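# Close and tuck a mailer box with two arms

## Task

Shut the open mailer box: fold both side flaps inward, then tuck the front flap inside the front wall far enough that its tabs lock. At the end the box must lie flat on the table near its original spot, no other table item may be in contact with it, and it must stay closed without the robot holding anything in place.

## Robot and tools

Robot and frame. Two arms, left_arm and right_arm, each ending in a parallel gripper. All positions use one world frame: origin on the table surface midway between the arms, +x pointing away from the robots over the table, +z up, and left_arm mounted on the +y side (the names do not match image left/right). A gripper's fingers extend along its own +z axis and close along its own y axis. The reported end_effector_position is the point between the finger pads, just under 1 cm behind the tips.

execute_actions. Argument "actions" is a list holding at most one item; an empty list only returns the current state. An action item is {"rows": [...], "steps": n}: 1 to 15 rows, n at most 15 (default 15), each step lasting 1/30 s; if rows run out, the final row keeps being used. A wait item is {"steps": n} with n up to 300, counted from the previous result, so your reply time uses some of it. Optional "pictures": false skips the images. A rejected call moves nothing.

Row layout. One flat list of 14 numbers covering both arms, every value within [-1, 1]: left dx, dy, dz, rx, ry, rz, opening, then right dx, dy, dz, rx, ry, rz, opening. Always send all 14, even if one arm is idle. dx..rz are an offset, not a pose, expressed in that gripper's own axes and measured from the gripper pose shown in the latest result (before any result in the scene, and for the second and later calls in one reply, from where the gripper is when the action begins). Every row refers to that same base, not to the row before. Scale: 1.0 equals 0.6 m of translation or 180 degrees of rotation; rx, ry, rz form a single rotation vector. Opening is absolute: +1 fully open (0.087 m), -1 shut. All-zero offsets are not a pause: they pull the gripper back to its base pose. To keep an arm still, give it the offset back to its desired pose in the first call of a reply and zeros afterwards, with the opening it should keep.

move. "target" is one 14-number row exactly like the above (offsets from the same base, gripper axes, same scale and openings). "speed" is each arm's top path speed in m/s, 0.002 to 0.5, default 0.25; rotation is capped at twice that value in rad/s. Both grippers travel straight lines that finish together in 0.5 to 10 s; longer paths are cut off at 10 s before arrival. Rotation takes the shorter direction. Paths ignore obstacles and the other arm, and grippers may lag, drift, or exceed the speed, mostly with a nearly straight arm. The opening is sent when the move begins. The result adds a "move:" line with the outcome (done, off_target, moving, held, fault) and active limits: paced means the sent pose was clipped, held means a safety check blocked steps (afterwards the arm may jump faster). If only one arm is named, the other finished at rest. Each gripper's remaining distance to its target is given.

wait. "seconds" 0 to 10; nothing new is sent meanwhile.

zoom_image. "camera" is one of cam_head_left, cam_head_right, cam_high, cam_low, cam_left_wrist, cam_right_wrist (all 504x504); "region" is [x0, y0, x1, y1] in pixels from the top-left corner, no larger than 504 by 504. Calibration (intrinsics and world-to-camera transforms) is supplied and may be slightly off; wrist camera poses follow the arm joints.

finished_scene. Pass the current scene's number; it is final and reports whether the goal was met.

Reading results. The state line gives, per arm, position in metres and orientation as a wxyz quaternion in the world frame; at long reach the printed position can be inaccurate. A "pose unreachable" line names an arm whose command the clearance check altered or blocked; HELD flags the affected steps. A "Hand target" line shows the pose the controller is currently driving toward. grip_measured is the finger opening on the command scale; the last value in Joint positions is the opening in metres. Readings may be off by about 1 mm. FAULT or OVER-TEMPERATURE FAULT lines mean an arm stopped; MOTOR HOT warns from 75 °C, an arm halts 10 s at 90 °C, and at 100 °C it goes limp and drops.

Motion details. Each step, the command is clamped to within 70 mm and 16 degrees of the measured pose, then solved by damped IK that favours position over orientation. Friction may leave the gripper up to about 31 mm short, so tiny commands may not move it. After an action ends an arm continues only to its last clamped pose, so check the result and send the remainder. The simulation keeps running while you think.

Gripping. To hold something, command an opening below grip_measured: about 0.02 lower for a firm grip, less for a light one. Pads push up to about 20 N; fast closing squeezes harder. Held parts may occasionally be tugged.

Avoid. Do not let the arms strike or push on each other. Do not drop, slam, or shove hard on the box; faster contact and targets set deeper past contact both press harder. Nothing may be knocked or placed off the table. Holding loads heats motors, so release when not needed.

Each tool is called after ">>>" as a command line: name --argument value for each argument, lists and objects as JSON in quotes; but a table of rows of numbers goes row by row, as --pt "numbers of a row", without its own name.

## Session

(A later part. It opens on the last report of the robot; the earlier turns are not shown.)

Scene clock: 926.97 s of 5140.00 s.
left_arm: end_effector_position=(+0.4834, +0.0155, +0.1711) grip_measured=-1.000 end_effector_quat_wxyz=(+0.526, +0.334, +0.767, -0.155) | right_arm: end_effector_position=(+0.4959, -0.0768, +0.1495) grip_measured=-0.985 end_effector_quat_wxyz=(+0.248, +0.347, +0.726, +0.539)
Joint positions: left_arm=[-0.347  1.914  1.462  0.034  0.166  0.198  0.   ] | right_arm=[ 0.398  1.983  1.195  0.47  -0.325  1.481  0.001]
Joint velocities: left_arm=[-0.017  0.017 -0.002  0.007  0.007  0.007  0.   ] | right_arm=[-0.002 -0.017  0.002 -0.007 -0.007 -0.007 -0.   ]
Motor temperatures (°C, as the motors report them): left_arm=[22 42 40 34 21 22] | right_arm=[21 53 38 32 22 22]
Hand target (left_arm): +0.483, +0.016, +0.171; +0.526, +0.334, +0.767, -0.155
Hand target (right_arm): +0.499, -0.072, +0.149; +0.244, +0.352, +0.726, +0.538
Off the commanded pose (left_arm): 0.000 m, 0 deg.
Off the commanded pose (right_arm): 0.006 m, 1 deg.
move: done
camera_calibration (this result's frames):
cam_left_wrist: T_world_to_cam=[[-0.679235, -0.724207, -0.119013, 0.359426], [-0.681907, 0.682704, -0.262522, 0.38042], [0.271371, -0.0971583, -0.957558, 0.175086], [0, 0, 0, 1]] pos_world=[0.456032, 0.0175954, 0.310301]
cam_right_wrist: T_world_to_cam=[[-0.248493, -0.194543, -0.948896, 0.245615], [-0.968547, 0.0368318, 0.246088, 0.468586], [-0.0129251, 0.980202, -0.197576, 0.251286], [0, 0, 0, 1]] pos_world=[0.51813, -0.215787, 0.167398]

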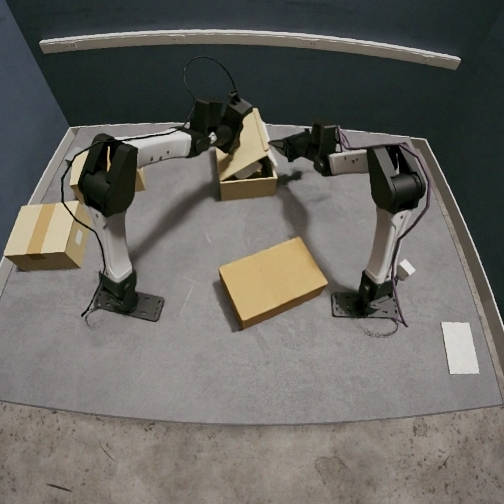

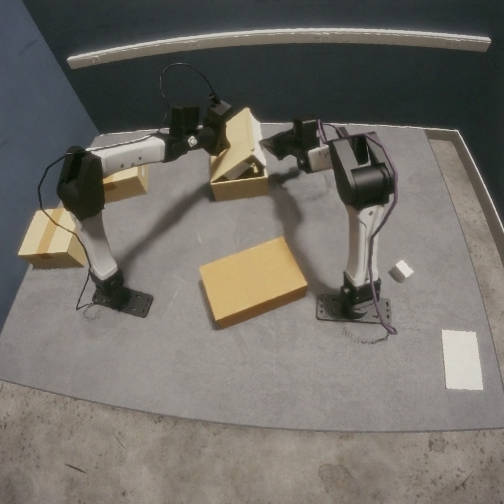

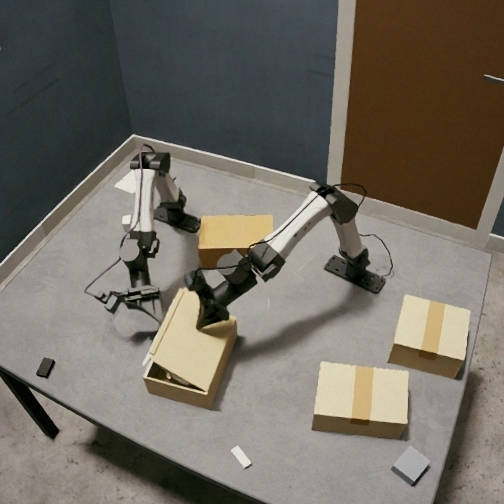

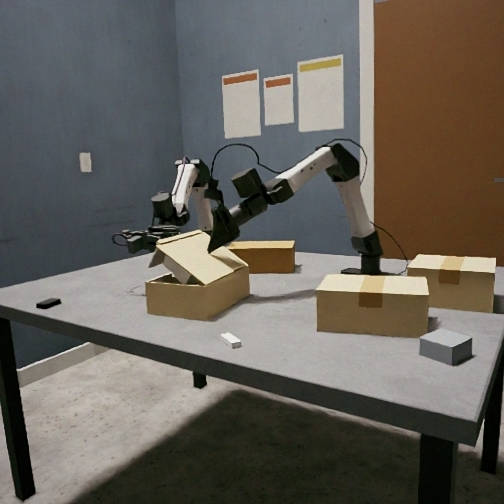

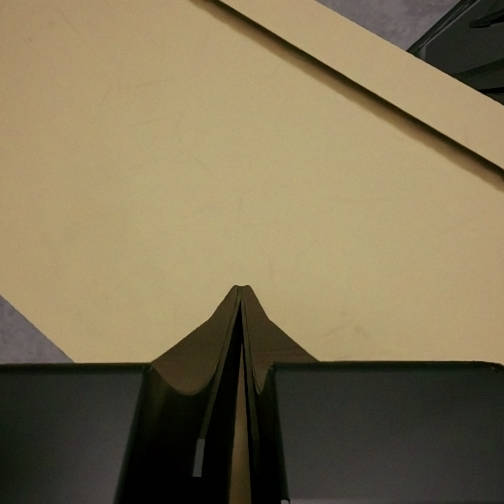

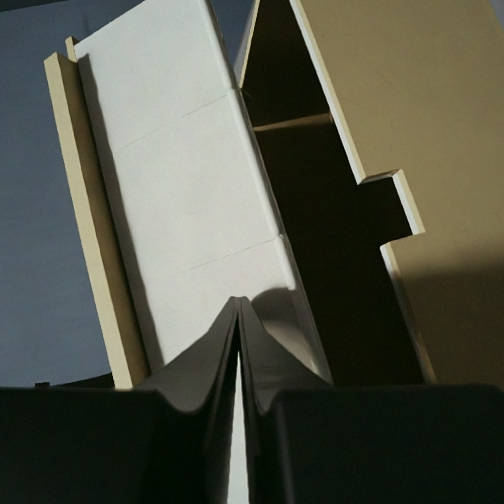

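>>> move --target '[0.045,-0.005,0.02,0,0,0,-1,0.023,-0.043,0.033,0,0,0,-1]' --speed 0.03

>>> zoom_image --camera "cam_high" --region '[100,270,260,420]'

Scene clock: 931.50 s of 5140.00 s.
left_arm: end_effector_position=(+0.4856, +0.0143, +0.1666) grip_measured=-1.000 end_effector_quat_wxyz=(+0.544, +0.331, +0.755, -0.157) | right_arm: end_effector_position=(+0.4990, -0.0631, +0.1286) grip_measured=-0.985 end_effector_quat_wxyz=(+0.254, +0.345, +0.725, +0.539)
Joint positions: left_arm=[-0.347  1.914  1.404  0.138  0.166  0.198  0.   ] | right_arm=[ 0.428  2.051  1.195  0.548 -0.29   1.484  0.001]
Joint velocities: left_arm=[-0.007 -0.012 -0.002 -0.022  0.037  0.037  0.   ] | right_arm=[-0.012 -0.002  0.012  0.095 -0.125 -0.081  0.002]
Motor temperatures (°C, as the motors report them): left_arm=[22 43 40 34 21 22] | right_arm=[21 52 38 32 22 22]
Hand target (left_arm): +0.483, +0.016, +0.142; +0.526, +0.334, +0.767, -0.155
Hand target (right_arm): +0.496, -0.059, +0.120; +0.248, +0.347, +0.726, +0.539
Off the commanded pose (left_arm): 0.025 m, 3 deg.
Off the commanded pose (right_arm): 0.011 m, 1 deg.
After step 90, 0.10 s passed at rest.
move: off_target (left_arm, right_arm)
camera_calibration (this result's frames):
cam_left_wrist: T_world_to_cam=[[-0.674325, -0.726986, -0.129525, 0.358897], [-0.670706, 0.676364, -0.304444, 0.383255], [0.308932, -0.11842, -0.943683, 0.149796], [0, 0, 0, 1]] pos_world=[0.452788, 0.019432, 0.304526]
cam_right_wrist: T_world_to_cam=[[-0.238611, -0.198105, -0.950694, 0.224203], [-0.971089, 0.0415051, 0.235081, 0.479197], [-0.0071121, 0.979302, -0.202281, 0.23138], [0, 0, 0, 1]] pos_world=[0.520486, -0.202064, 0.147302]

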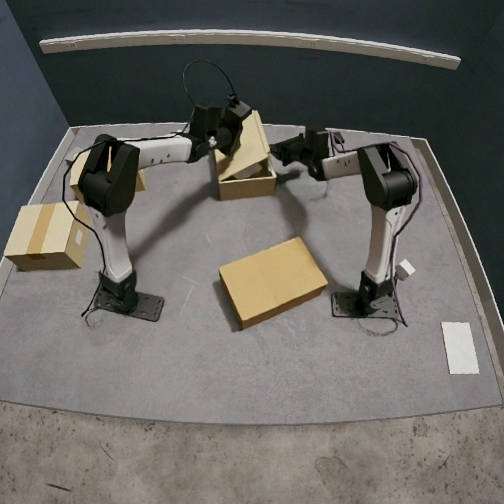

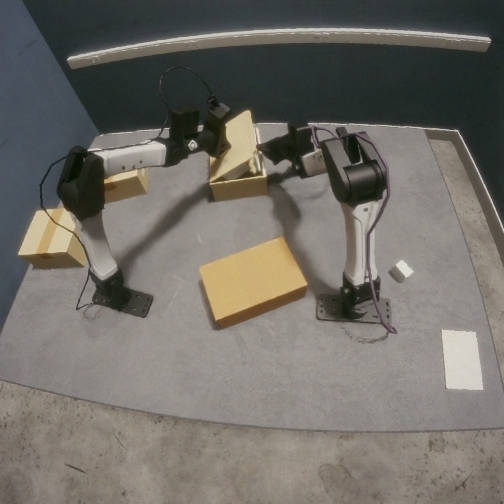

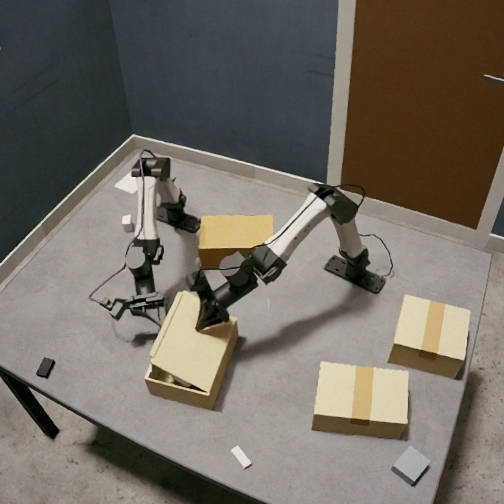

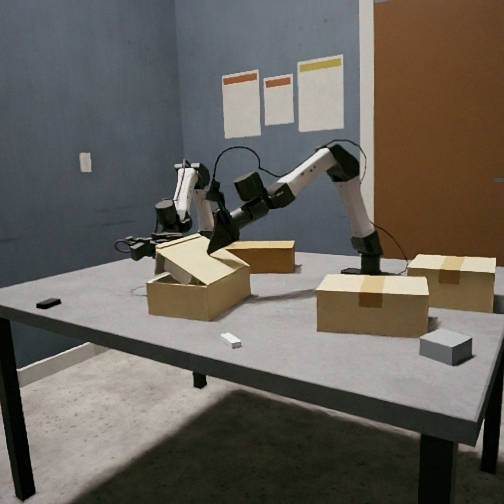

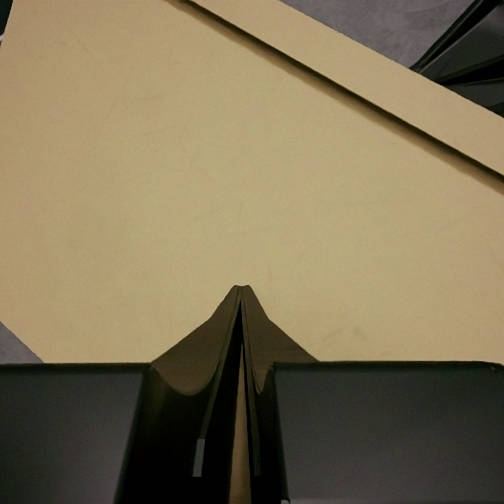

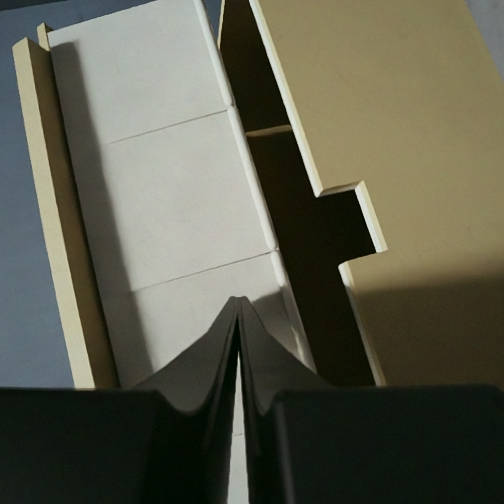

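Region (100, 270, 260, 420) of cam_high's 504x504 image, scaled by 3.150, with more detail than that image has; it fills the top 472 rows of this view, and the rest is white.

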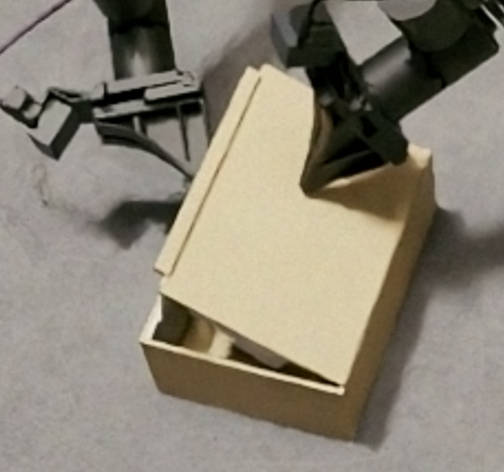

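>>> move --target '[0.067,-0.035,0.05,0,0,0,-1,-0.01,-0.034,0,0,0,0,-1]' --speed 0.03

Scene clock: 936.67 s of 5140.00 s.
left_arm: end_effector_position=(+0.4970, -0.0030, +0.1622) grip_measured=-1.000 end_effector_quat_wxyz=(+0.588, +0.320, +0.726, -0.156) | right_arm: end_effector_position=(+0.5049, -0.0710, +0.1287) grip_measured=-0.985 end_effector_quat_wxyz=(+0.268, +0.344, +0.715, +0.546)
Joint positions: left_arm=[-0.374  1.968  1.364  0.339  0.127  0.19   0.   ] | right_arm=[ 0.411  2.064  1.179  0.61  -0.29   1.484  0.001]
Joint velocities: left_arm=[-0.002 -0.002  0.012 -0.081 -0.007  0.022  0.   ] | right_arm=[ 0.002 -0.012 -0.012  0.007 -0.007  0.007  0.001]
Motor temperatures (°C, as the motors report them): left_arm=[22 43 39 35 21 22] | right_arm=[21 52 38 33 22 22]
Hand target (left_arm): +0.484, -0.005, +0.117; +0.545, +0.331, +0.755, -0.157
Hand target (right_arm): +0.498, -0.071, +0.109; +0.254, +0.345, +0.725, +0.539
Off the commanded pose (left_arm): 0.048 m, 6 deg.
Off the commanded pose (right_arm): 0.021 m, 2 deg.
After step 90, 0.10 s passed at rest.
move: off_target (left_arm, right_arm)
camera_calibration (this result's frames):
cam_left_wrist: T_world_to_cam=[[-0.651997, -0.741986, -0.156067, 0.346635], [-0.645829, 0.651299, -0.398389, 0.404025], [0.397245, -0.158956, -0.903841, 0.0896406], [0, 0, 0, 1]] pos_world=[0.451327, 0.00830605, 0.296078]
cam_right_wrist: T_world_to_cam=[[-0.211646, -0.182465, -0.960163, 0.212901], [-0.977217, 0.0555007, 0.204858, 0.493267], [0.0159103, 0.981645, -0.190055, 0.226193], [0, 0, 0, 1]] pos_world=[0.523489, -0.210571, 0.146359]

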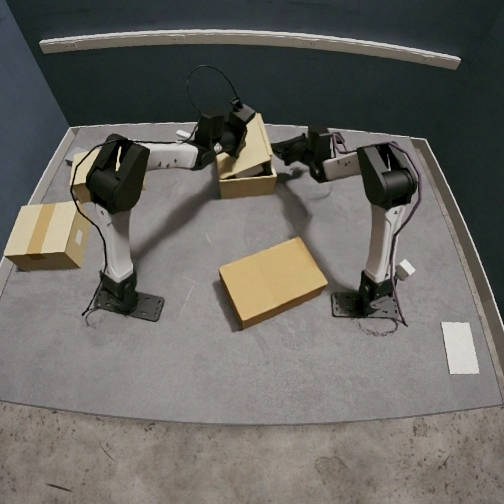

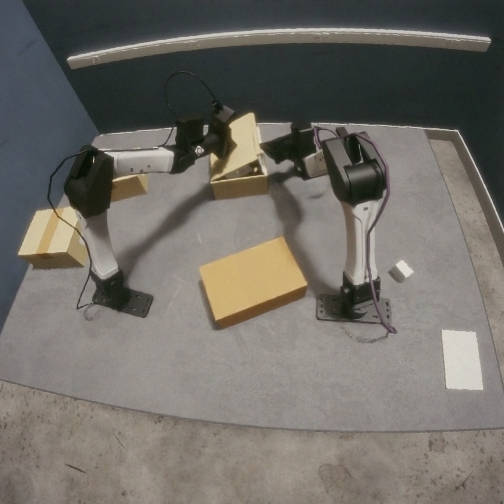

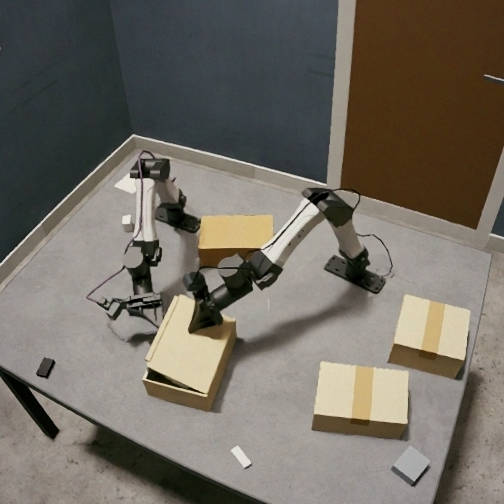

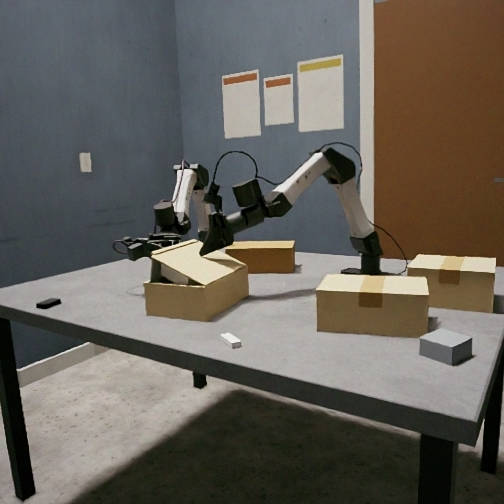

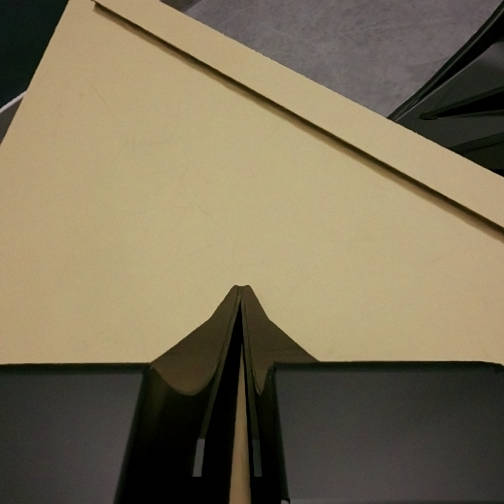

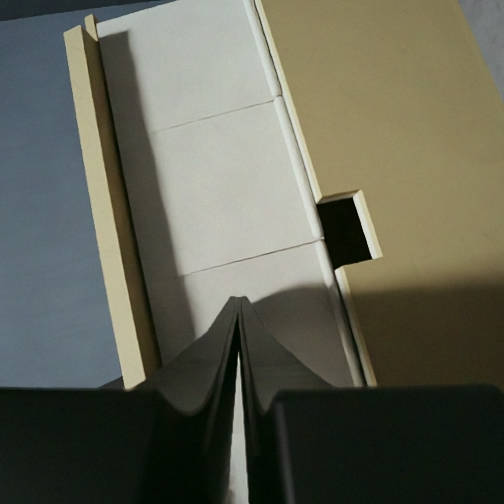

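>>> move --target '[0.035,0,0.012,0,0,0,-1,0.026,-0.01,0.025,0,0,0,-1]' --speed 0.03

Scene clock: 940.23 s of 5140.00 s.
left_arm: end_effector_position=(+0.5018, -0.0058, +0.1710) grip_measured=-1.000 end_effector_quat_wxyz=(+0.611, +0.315, +0.709, -0.159) | right_arm: end_effector_position=(+0.5014, -0.0592, +0.1129) grip_measured=-0.985 end_effector_quat_wxyz=(+0.265, +0.349, +0.721, +0.536)
Joint positions: left_arm=[-0.374  1.975  1.35   0.419  0.127  0.19   0.   ] | right_arm=[ 0.444  2.093  1.179  0.617 -0.25   1.487  0.001]
Joint velocities: left_arm=[-0.012  0.012 -0.012  0.037 -0.007 -0.066  0.   ] | right_arm=[ 0.012 -0.007 -0.007 -0.022 -0.022 -0.022 -0.   ]
Motor temperatures (°C, as the motors report them): left_arm=[22 42 39 35 21 22] | right_arm=[21 52 38 33 22 22]
Hand target (left_arm): +0.499, -0.001, +0.141; +0.588, +0.320, +0.727, -0.156
Hand target (right_arm): +0.505, -0.051, +0.119; +0.268, +0.344, +0.715, +0.546
Off the commanded pose (left_arm): 0.031 m, 3 deg.
Off the commanded pose (right_arm): 0.011 m, 1 deg.
move: off_target (left_arm, right_arm)
camera_calibration (this result's frames):
cam_left_wrist: T_world_to_cam=[[-0.643653, -0.747099, -0.165994, 0.346438], [-0.624044, 0.637903, -0.451275, 0.410476], [0.443035, -0.186877, -0.876811, 0.0674325], [0, 0, 0, 1]] pos_world=[0.449266, 0.00958131, 0.30187]
cam_right_wrist: T_world_to_cam=[[-0.230984, -0.197346, -0.952733, 0.207152], [-0.972791, 0.0649703, 0.222389, 0.488774], [0.0180117, 0.978179, -0.206983, 0.212322], [0, 0, 0, 1]] pos_world=[0.519499, -0.198564, 0.13261]

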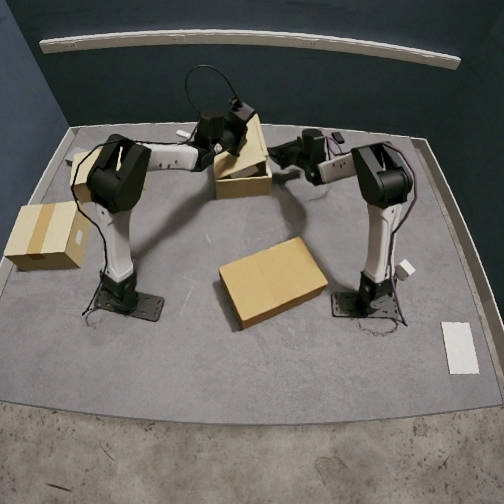

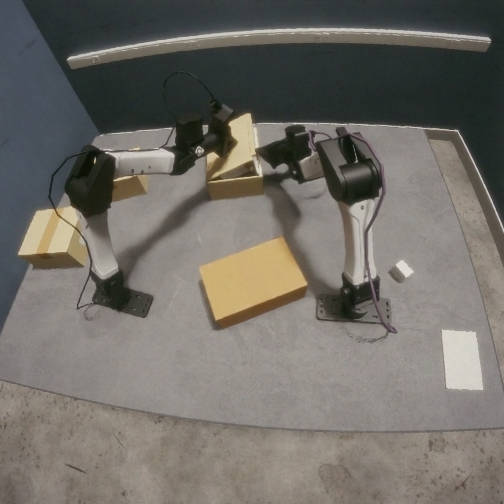

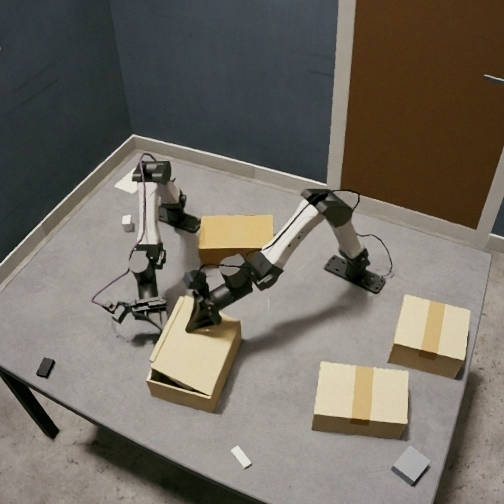

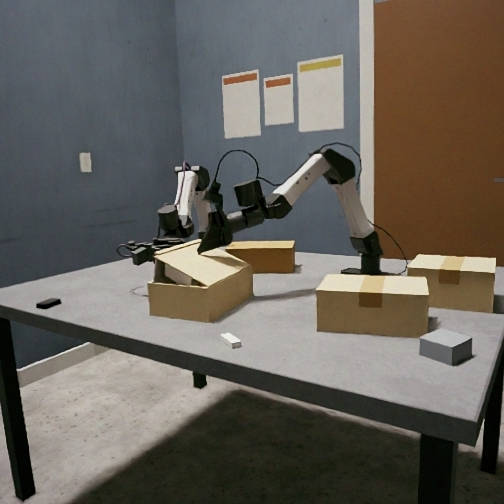

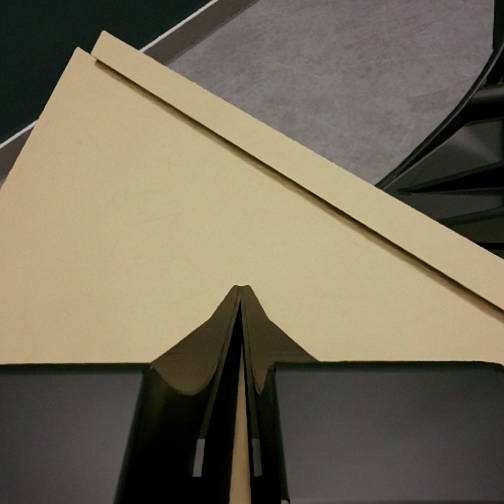

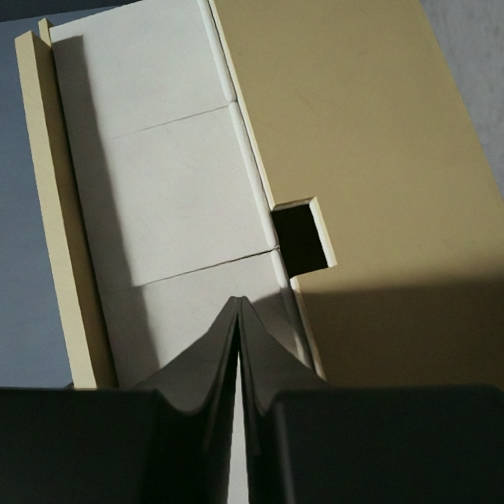

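>>> move --target '[-0.02,0,-0.005,0,0.06,0,-1,0.024,0.025,0.012,0,0,0,-1]' --speed 0.03

Scene clock: 945.97 s of 5140.00 s.
left_arm: end_effector_position=(+0.5024, -0.0038, +0.1930) grip_measured=-1.000 end_effector_quat_wxyz=(+0.555, +0.321, +0.755, -0.134) | right_arm: end_effector_position=(+0.5007, -0.0478, +0.1156) grip_measured=-0.985 end_effector_quat_wxyz=(+0.267, +0.351, +0.724, +0.531)
Joint positions: left_arm=[-0.385  1.975  1.584  0.035  0.082  0.195  0.   ] | right_arm=[ 0.472  2.093  1.206  0.581 -0.216  1.489  0.001]
Joint velocities: left_arm=[-0.007 -0.007 -0.002 -0.007  0.007 -0.022  0.   ] | right_arm=[-0.022 -0.012 -0.007  0.007 -0.007  0.11   0.   ]
Motor temperatures (°C, as the motors report them): left_arm=[22 43 39 35 21 22] | right_arm=[21 53 38 33 22 22]
Hand target (left_arm): +0.500, -0.007, +0.183; +0.542, +0.328, +0.763, -0.130
Hand target (right_arm): +0.501, -0.041, +0.125; +0.265, +0.349, +0.721, +0.536
Off the commanded pose (left_arm): 0.011 m, 2 deg.
Off the commanded pose (right_arm): 0.012 m, 1 deg.
move: off_target (left_arm, right_arm)
camera_calibration (this result's frames):
cam_left_wrist: T_world_to_cam=[[-0.639136, -0.75237, -0.159514, 0.348493], [-0.690308, 0.652632, -0.312325, 0.426084], [0.339088, -0.0895043, -0.936487, 0.150944], [0, 0, 0, 1]] pos_world=[0.465681, -0.00237024, 0.330023]
cam_right_wrist: T_world_to_cam=[[-0.23646, -0.206858, -0.949366, 0.213698], [-0.9714, 0.0720821, 0.226242, 0.485892], [0.0216322, 0.975712, -0.217987, 0.201083], [0, 0, 0, 1]] pos_world=[0.518177, -0.187018, 0.136782]

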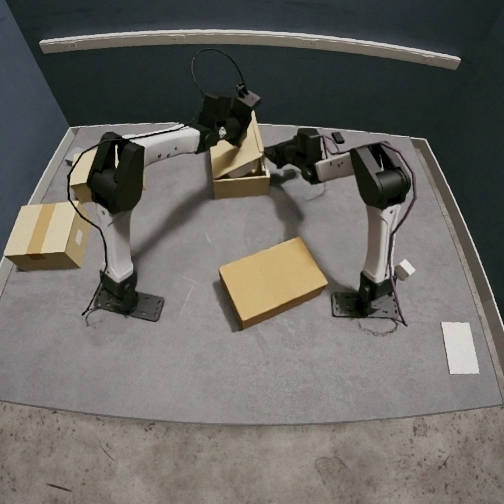

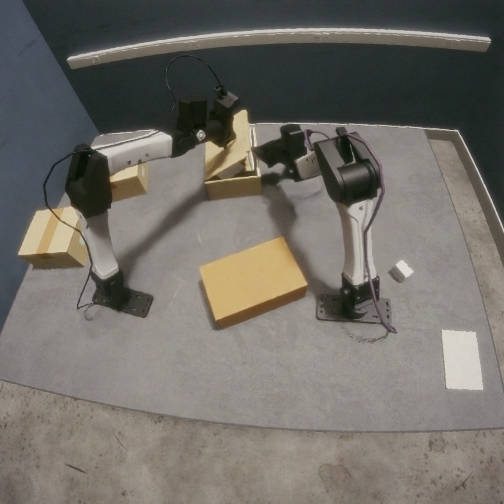

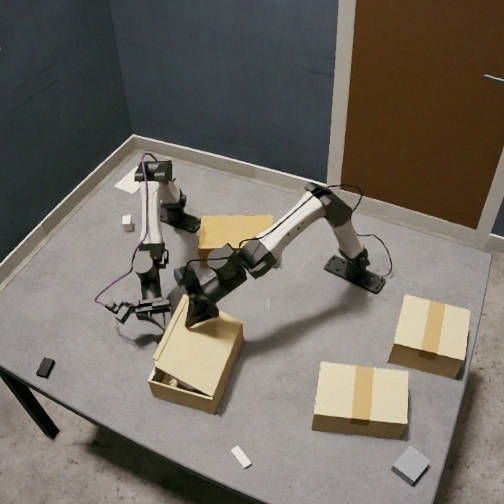

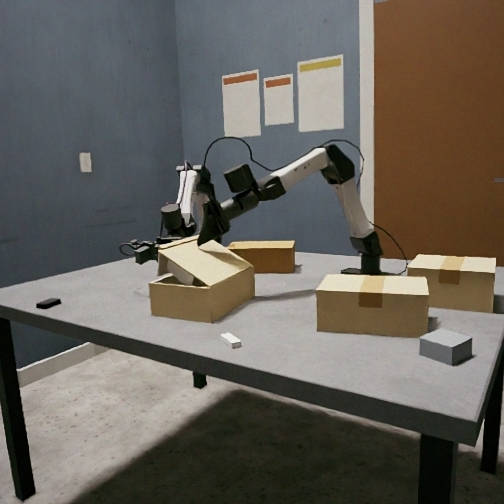

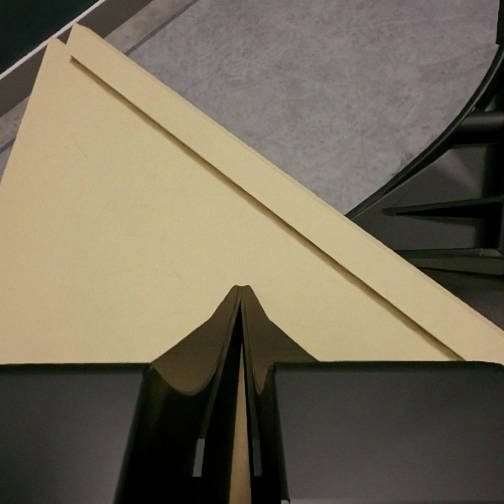

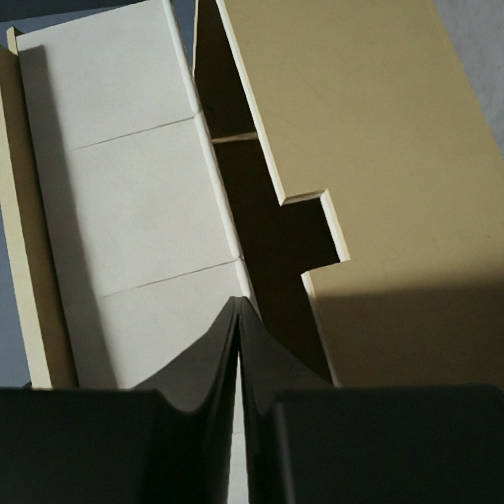

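Flap is inside now; right holds still, left presses down.

>>> move --target '[0.085,-0.012,0.033,0,0,0,-1,0,0,0,0,0,0,-1]' --speed 0.04

Scene clock: 948.40 s of 5140.00 s.
left_arm: end_effector_position=(+0.5064, -0.0063, +0.1651) grip_measured=-1.000 end_effector_quat_wxyz=(+0.577, +0.317, +0.741, -0.138) | right_arm: end_effector_position=(+0.5008, -0.0480, +0.1156) grip_measured=-0.985 end_effector_quat_wxyz=(+0.267, +0.351, +0.724, +0.530)
Joint positions: left_arm=[-0.385  2.003  1.462  0.238  0.082  0.195  0.   ] | right_arm=[ 0.472  2.093  1.206  0.581 -0.215  1.489  0.001]
Joint velocities: left_arm=[-0.007 -0.007  0.002  0.007 -0.081 -0.007  0.   ] | right_arm=[ 0.002  0.012  0.007 -0.007 -0.037  0.022 -0.   ]
Motor temperatures (°C, as the motors report them): left_arm=[22 43 40 35 21 22] | right_arm=[21 53 38 33 22 22]
Hand target (left_arm): +0.503, -0.003, +0.138; +0.555, +0.321, +0.755, -0.134
Hand target (right_arm): +0.501, -0.048, +0.116; +0.267, +0.351, +0.724, +0.531
Off the commanded pose (left_arm): 0.028 m, 3 deg.
Off the commanded pose (right_arm): 0.000 m, 0 deg.
move: off_target (left_arm)
camera_calibration (this result's frames):
cam_left_wrist: T_world_to_cam=[[-0.631707, -0.75695, -0.167251, 0.342227], [-0.674987, 0.643187, -0.36153, 0.422058], [0.381234, -0.115488, -0.917237, 0.0985048], [0, 0, 0, 1]] pos_world=[0.463517, -0.00103652, 0.300177]
cam_right_wrist: T_world_to_cam=[[-0.23655, -0.206898, -0.949335, 0.213721], [-0.971353, 0.0732131, 0.226081, 0.486107], [0.0227281, 0.975619, -0.21829, 0.200686], [0, 0, 0, 1]] pos_world=[0.518176, -0.187165, 0.136801]

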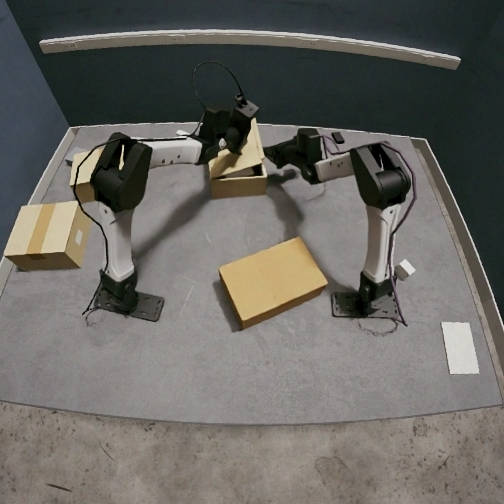

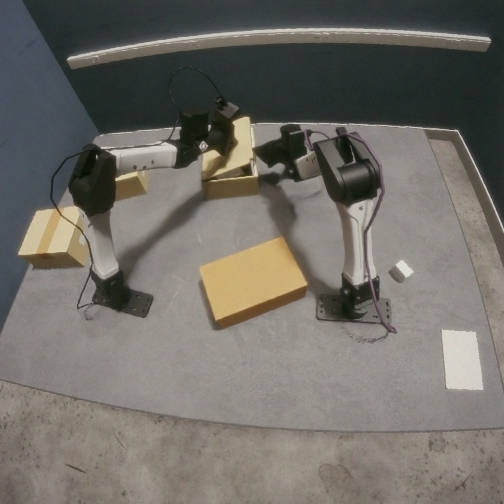

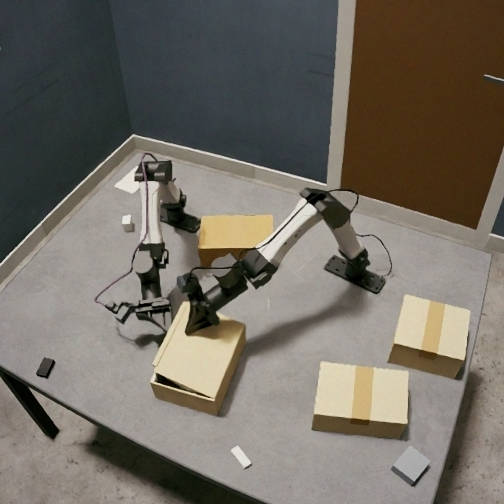

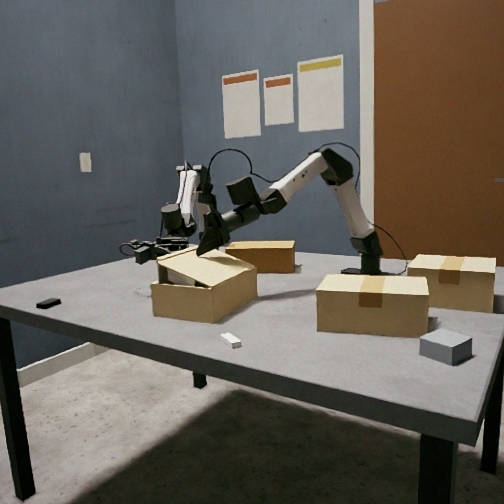

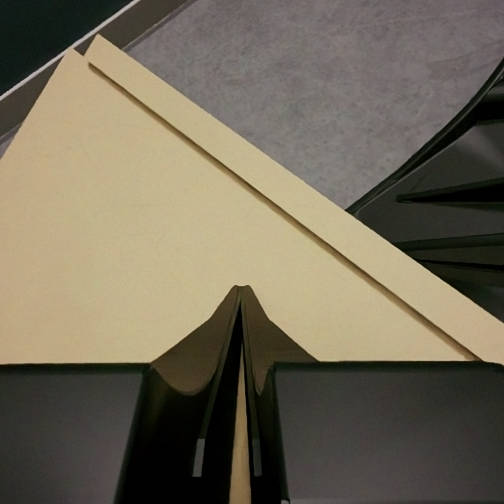

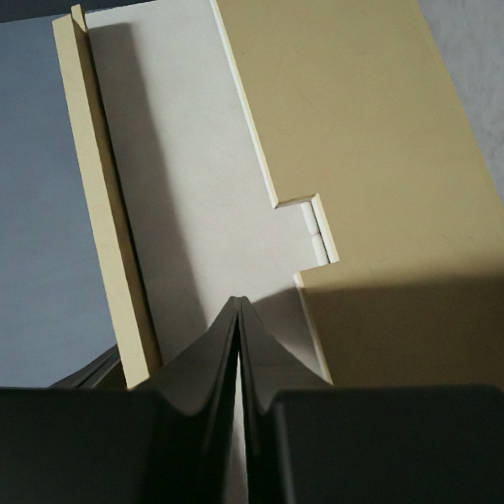

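In. Retract right (−y 6 cm), left press fully.

>>> move --target '[0.03,0,0.01,0,0,0,-1,-0.077,-0.017,-0.06,0,0,0,-1]' --speed 0.06

>>> move --target '[0.11,-0.015,0.035,0,0.03,0,-1,0,0,0,0,0,0,-1]' --speed 0.06

Scene clock: 951.60 s of 5140.00 s.
left_arm: end_effector_position=(+0.5100, -0.0086, +0.1729) grip_measured=-1.000 end_effector_quat_wxyz=(+0.597, +0.312, +0.726, -0.141) | right_arm: end_effector_position=(+0.5016, -0.1048, +0.1058) grip_measured=-0.985 end_effector_quat_wxyz=(+0.258, +0.362, +0.728, +0.522)
Joint positions: left_arm=[-0.385  2.003  1.446  0.305  0.082  0.195  0.   ] | right_arm=[ 0.345  2.047  1.116  0.585 -0.33   1.457  0.001]
Joint velocities: left_arm=[-0.022  0.007 -0.017 -0.037 -0.037  0.022  0.   ] | right_arm=[ 0.017  0.007 -0.012 -0.022  0.081  0.051  0.001]
Motor temperatures (°C, as the motors report them): left_arm=[22 44 39 35 21 22] | right_arm=[21 53 38 33 22 22]
Hand target (left_arm): +0.508, -0.004, +0.147; +0.577, +0.316, +0.741, -0.138
Hand target (right_arm): +0.499, -0.107, +0.116; +0.267, +0.352, +0.724, +0.531
Off the commanded pose (left_arm): 0.027 m, 3 deg.
Off the commanded pose (right_arm): 0.012 m, 2 deg.
move: off_target (left_arm, right_arm)
camera_calibration (this result's frames):
cam_left_wrist: T_world_to_cam=[[-0.624566, -0.761315, -0.174118, 0.341582], [-0.658035, 0.633077, -0.407681, 0.428049], [0.420603, -0.140048, -0.89637, 0.0801659], [0, 0, 0, 1]] pos_world=[0.461294, 0.000290408, 0.305841]
cam_right_wrist: T_world_to_cam=[[-0.269315, -0.208176, -0.940283, 0.208184], [-0.962756, 0.0824107, 0.257506, 0.486616], [0.0238828, 0.974613, -0.222617, 0.25375], [0, 0, 0, 1]] pos_world=[0.518499, -0.244071, 0.126935]

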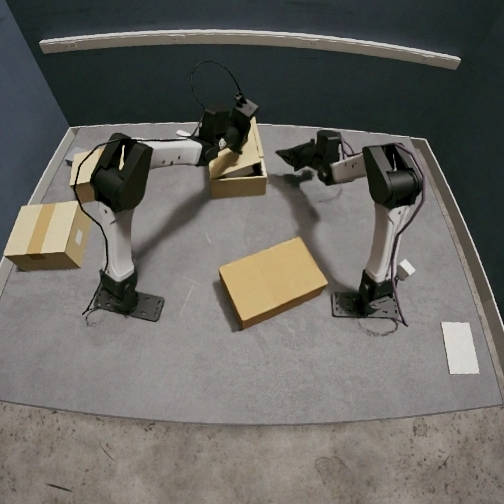

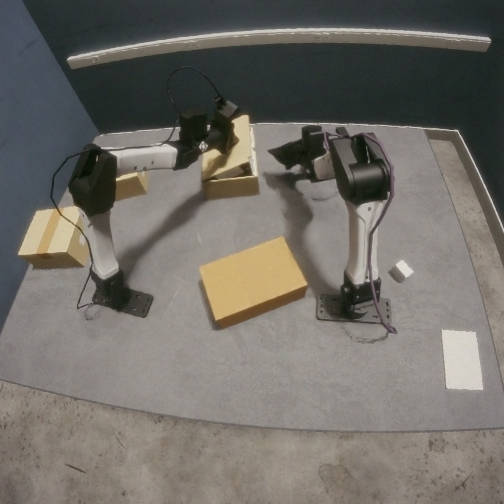

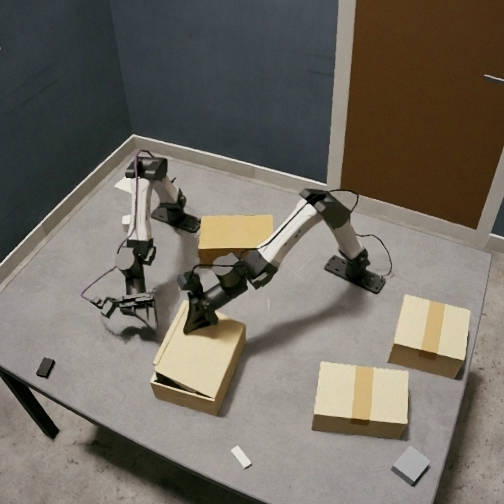

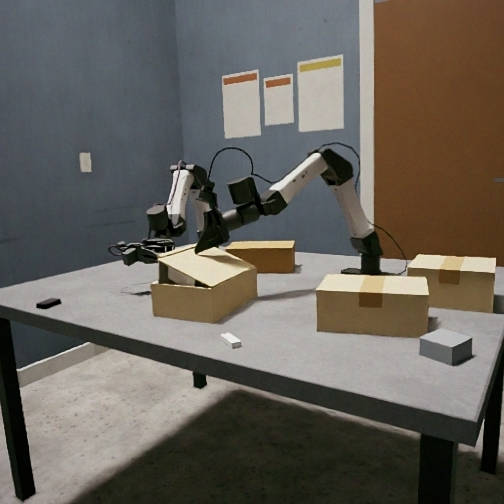

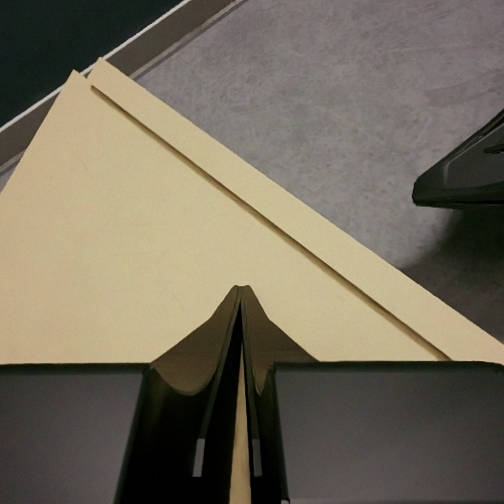

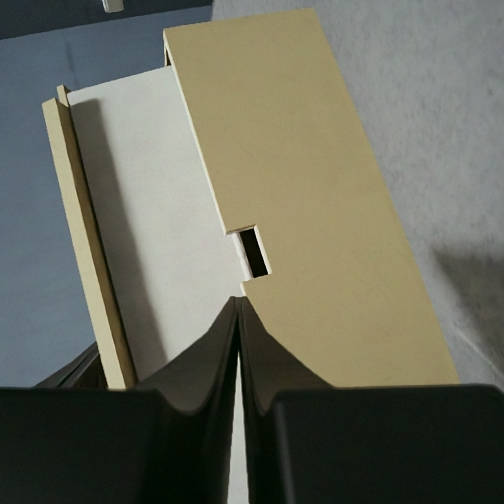

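Scene clock: 953.10 s of 5140.00 s.
left_arm: end_effector_position=(+0.5192, -0.0124, +0.1306) grip_measured=-1.000 end_effector_quat_wxyz=(+0.583, +0.313, +0.738, -0.135) | right_arm: end_effector_position=(+0.5016, -0.1048, +0.1060) grip_measured=-0.985 end_effector_quat_wxyz=(+0.258, +0.362, +0.727, +0.522)
Joint positions: left_arm=[-0.385  2.097  1.446  0.363  0.073  0.195  0.   ] | right_arm=[ 0.345  2.047  1.116  0.585 -0.33   1.457  0.001]
Joint velocities: left_arm=[-0.007  0.022 -0.012 -0.007 -0.051 -0.066  0.   ] | right_arm=[ 0.002  0.002 -0.007 -0.066  0.022 -0.007 -0.001]
Motor temperatures (°C, as the motors report them): left_arm=[22 44 39 35 21 22] | right_arm=[21 53 38 33 22 22]
Hand target (left_arm): +0.514, -0.009, +0.103; +0.562, +0.318, +0.753, -0.127
Hand target (right_arm): +0.502, -0.105, +0.106; +0.258, +0.362, +0.727, +0.522
Off the commanded pose (left_arm): 0.028 m, 3 deg.
Off the commanded pose (right_arm): 0.000 m, 0 deg.
move: off_target (left_arm)
camera_calibration (this result's frames):
cam_left_wrist: T_world_to_cam=[[-0.623064, -0.763102, -0.171656, 0.335952], [-0.675442, 0.635596, -0.373893, 0.423874], [0.394423, -0.117016, -0.911448, 0.053699], [0, 0, 0, 1]] pos_world=[0.474442, -0.0067632, 0.265096]
cam_right_wrist: T_world_to_cam=[[-0.268973, -0.20807, -0.940405, 0.208226], [-0.96285, 0.0823817, 0.257165, 0.486647], [0.0239639, 0.974639, -0.222498, 0.253743], [0, 0, 0, 1]] pos_world=[0.518494, -0.244073, 0.127126]

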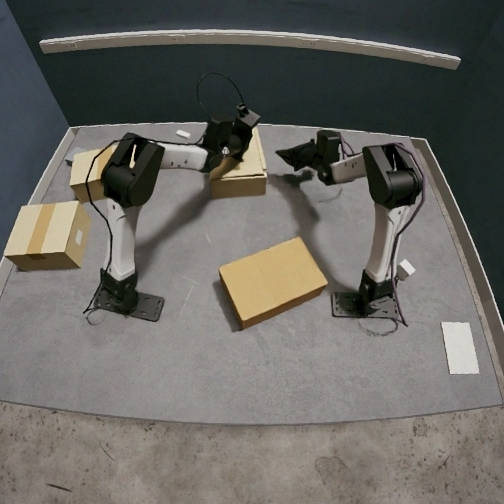

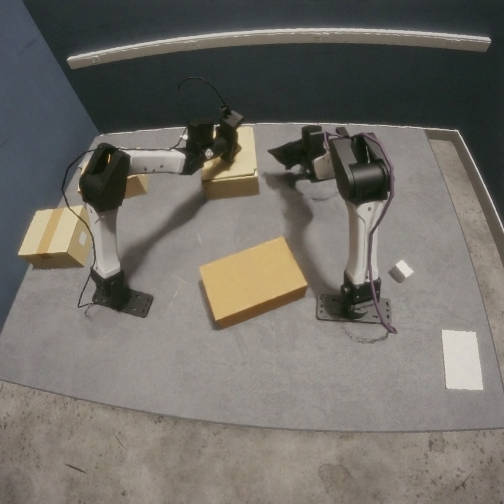

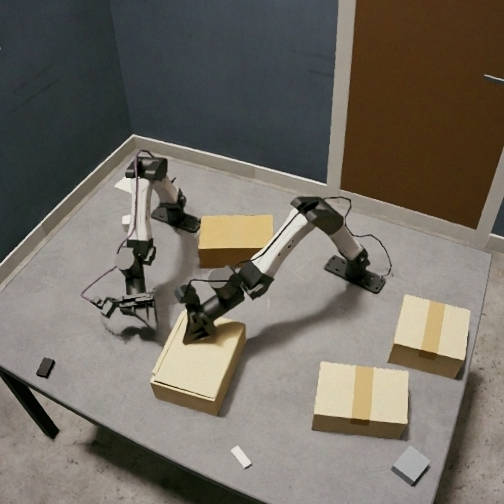

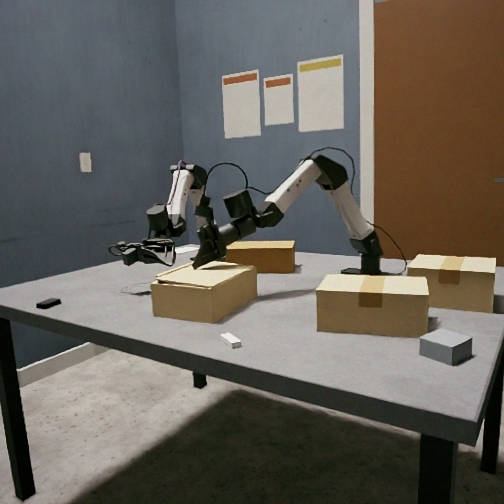

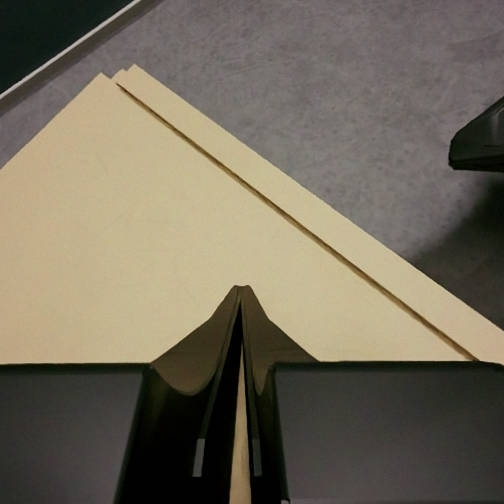

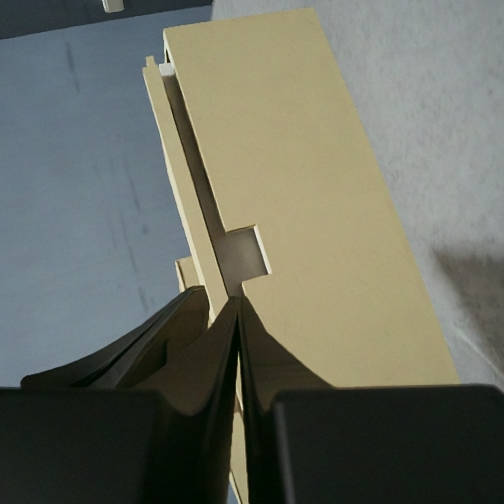

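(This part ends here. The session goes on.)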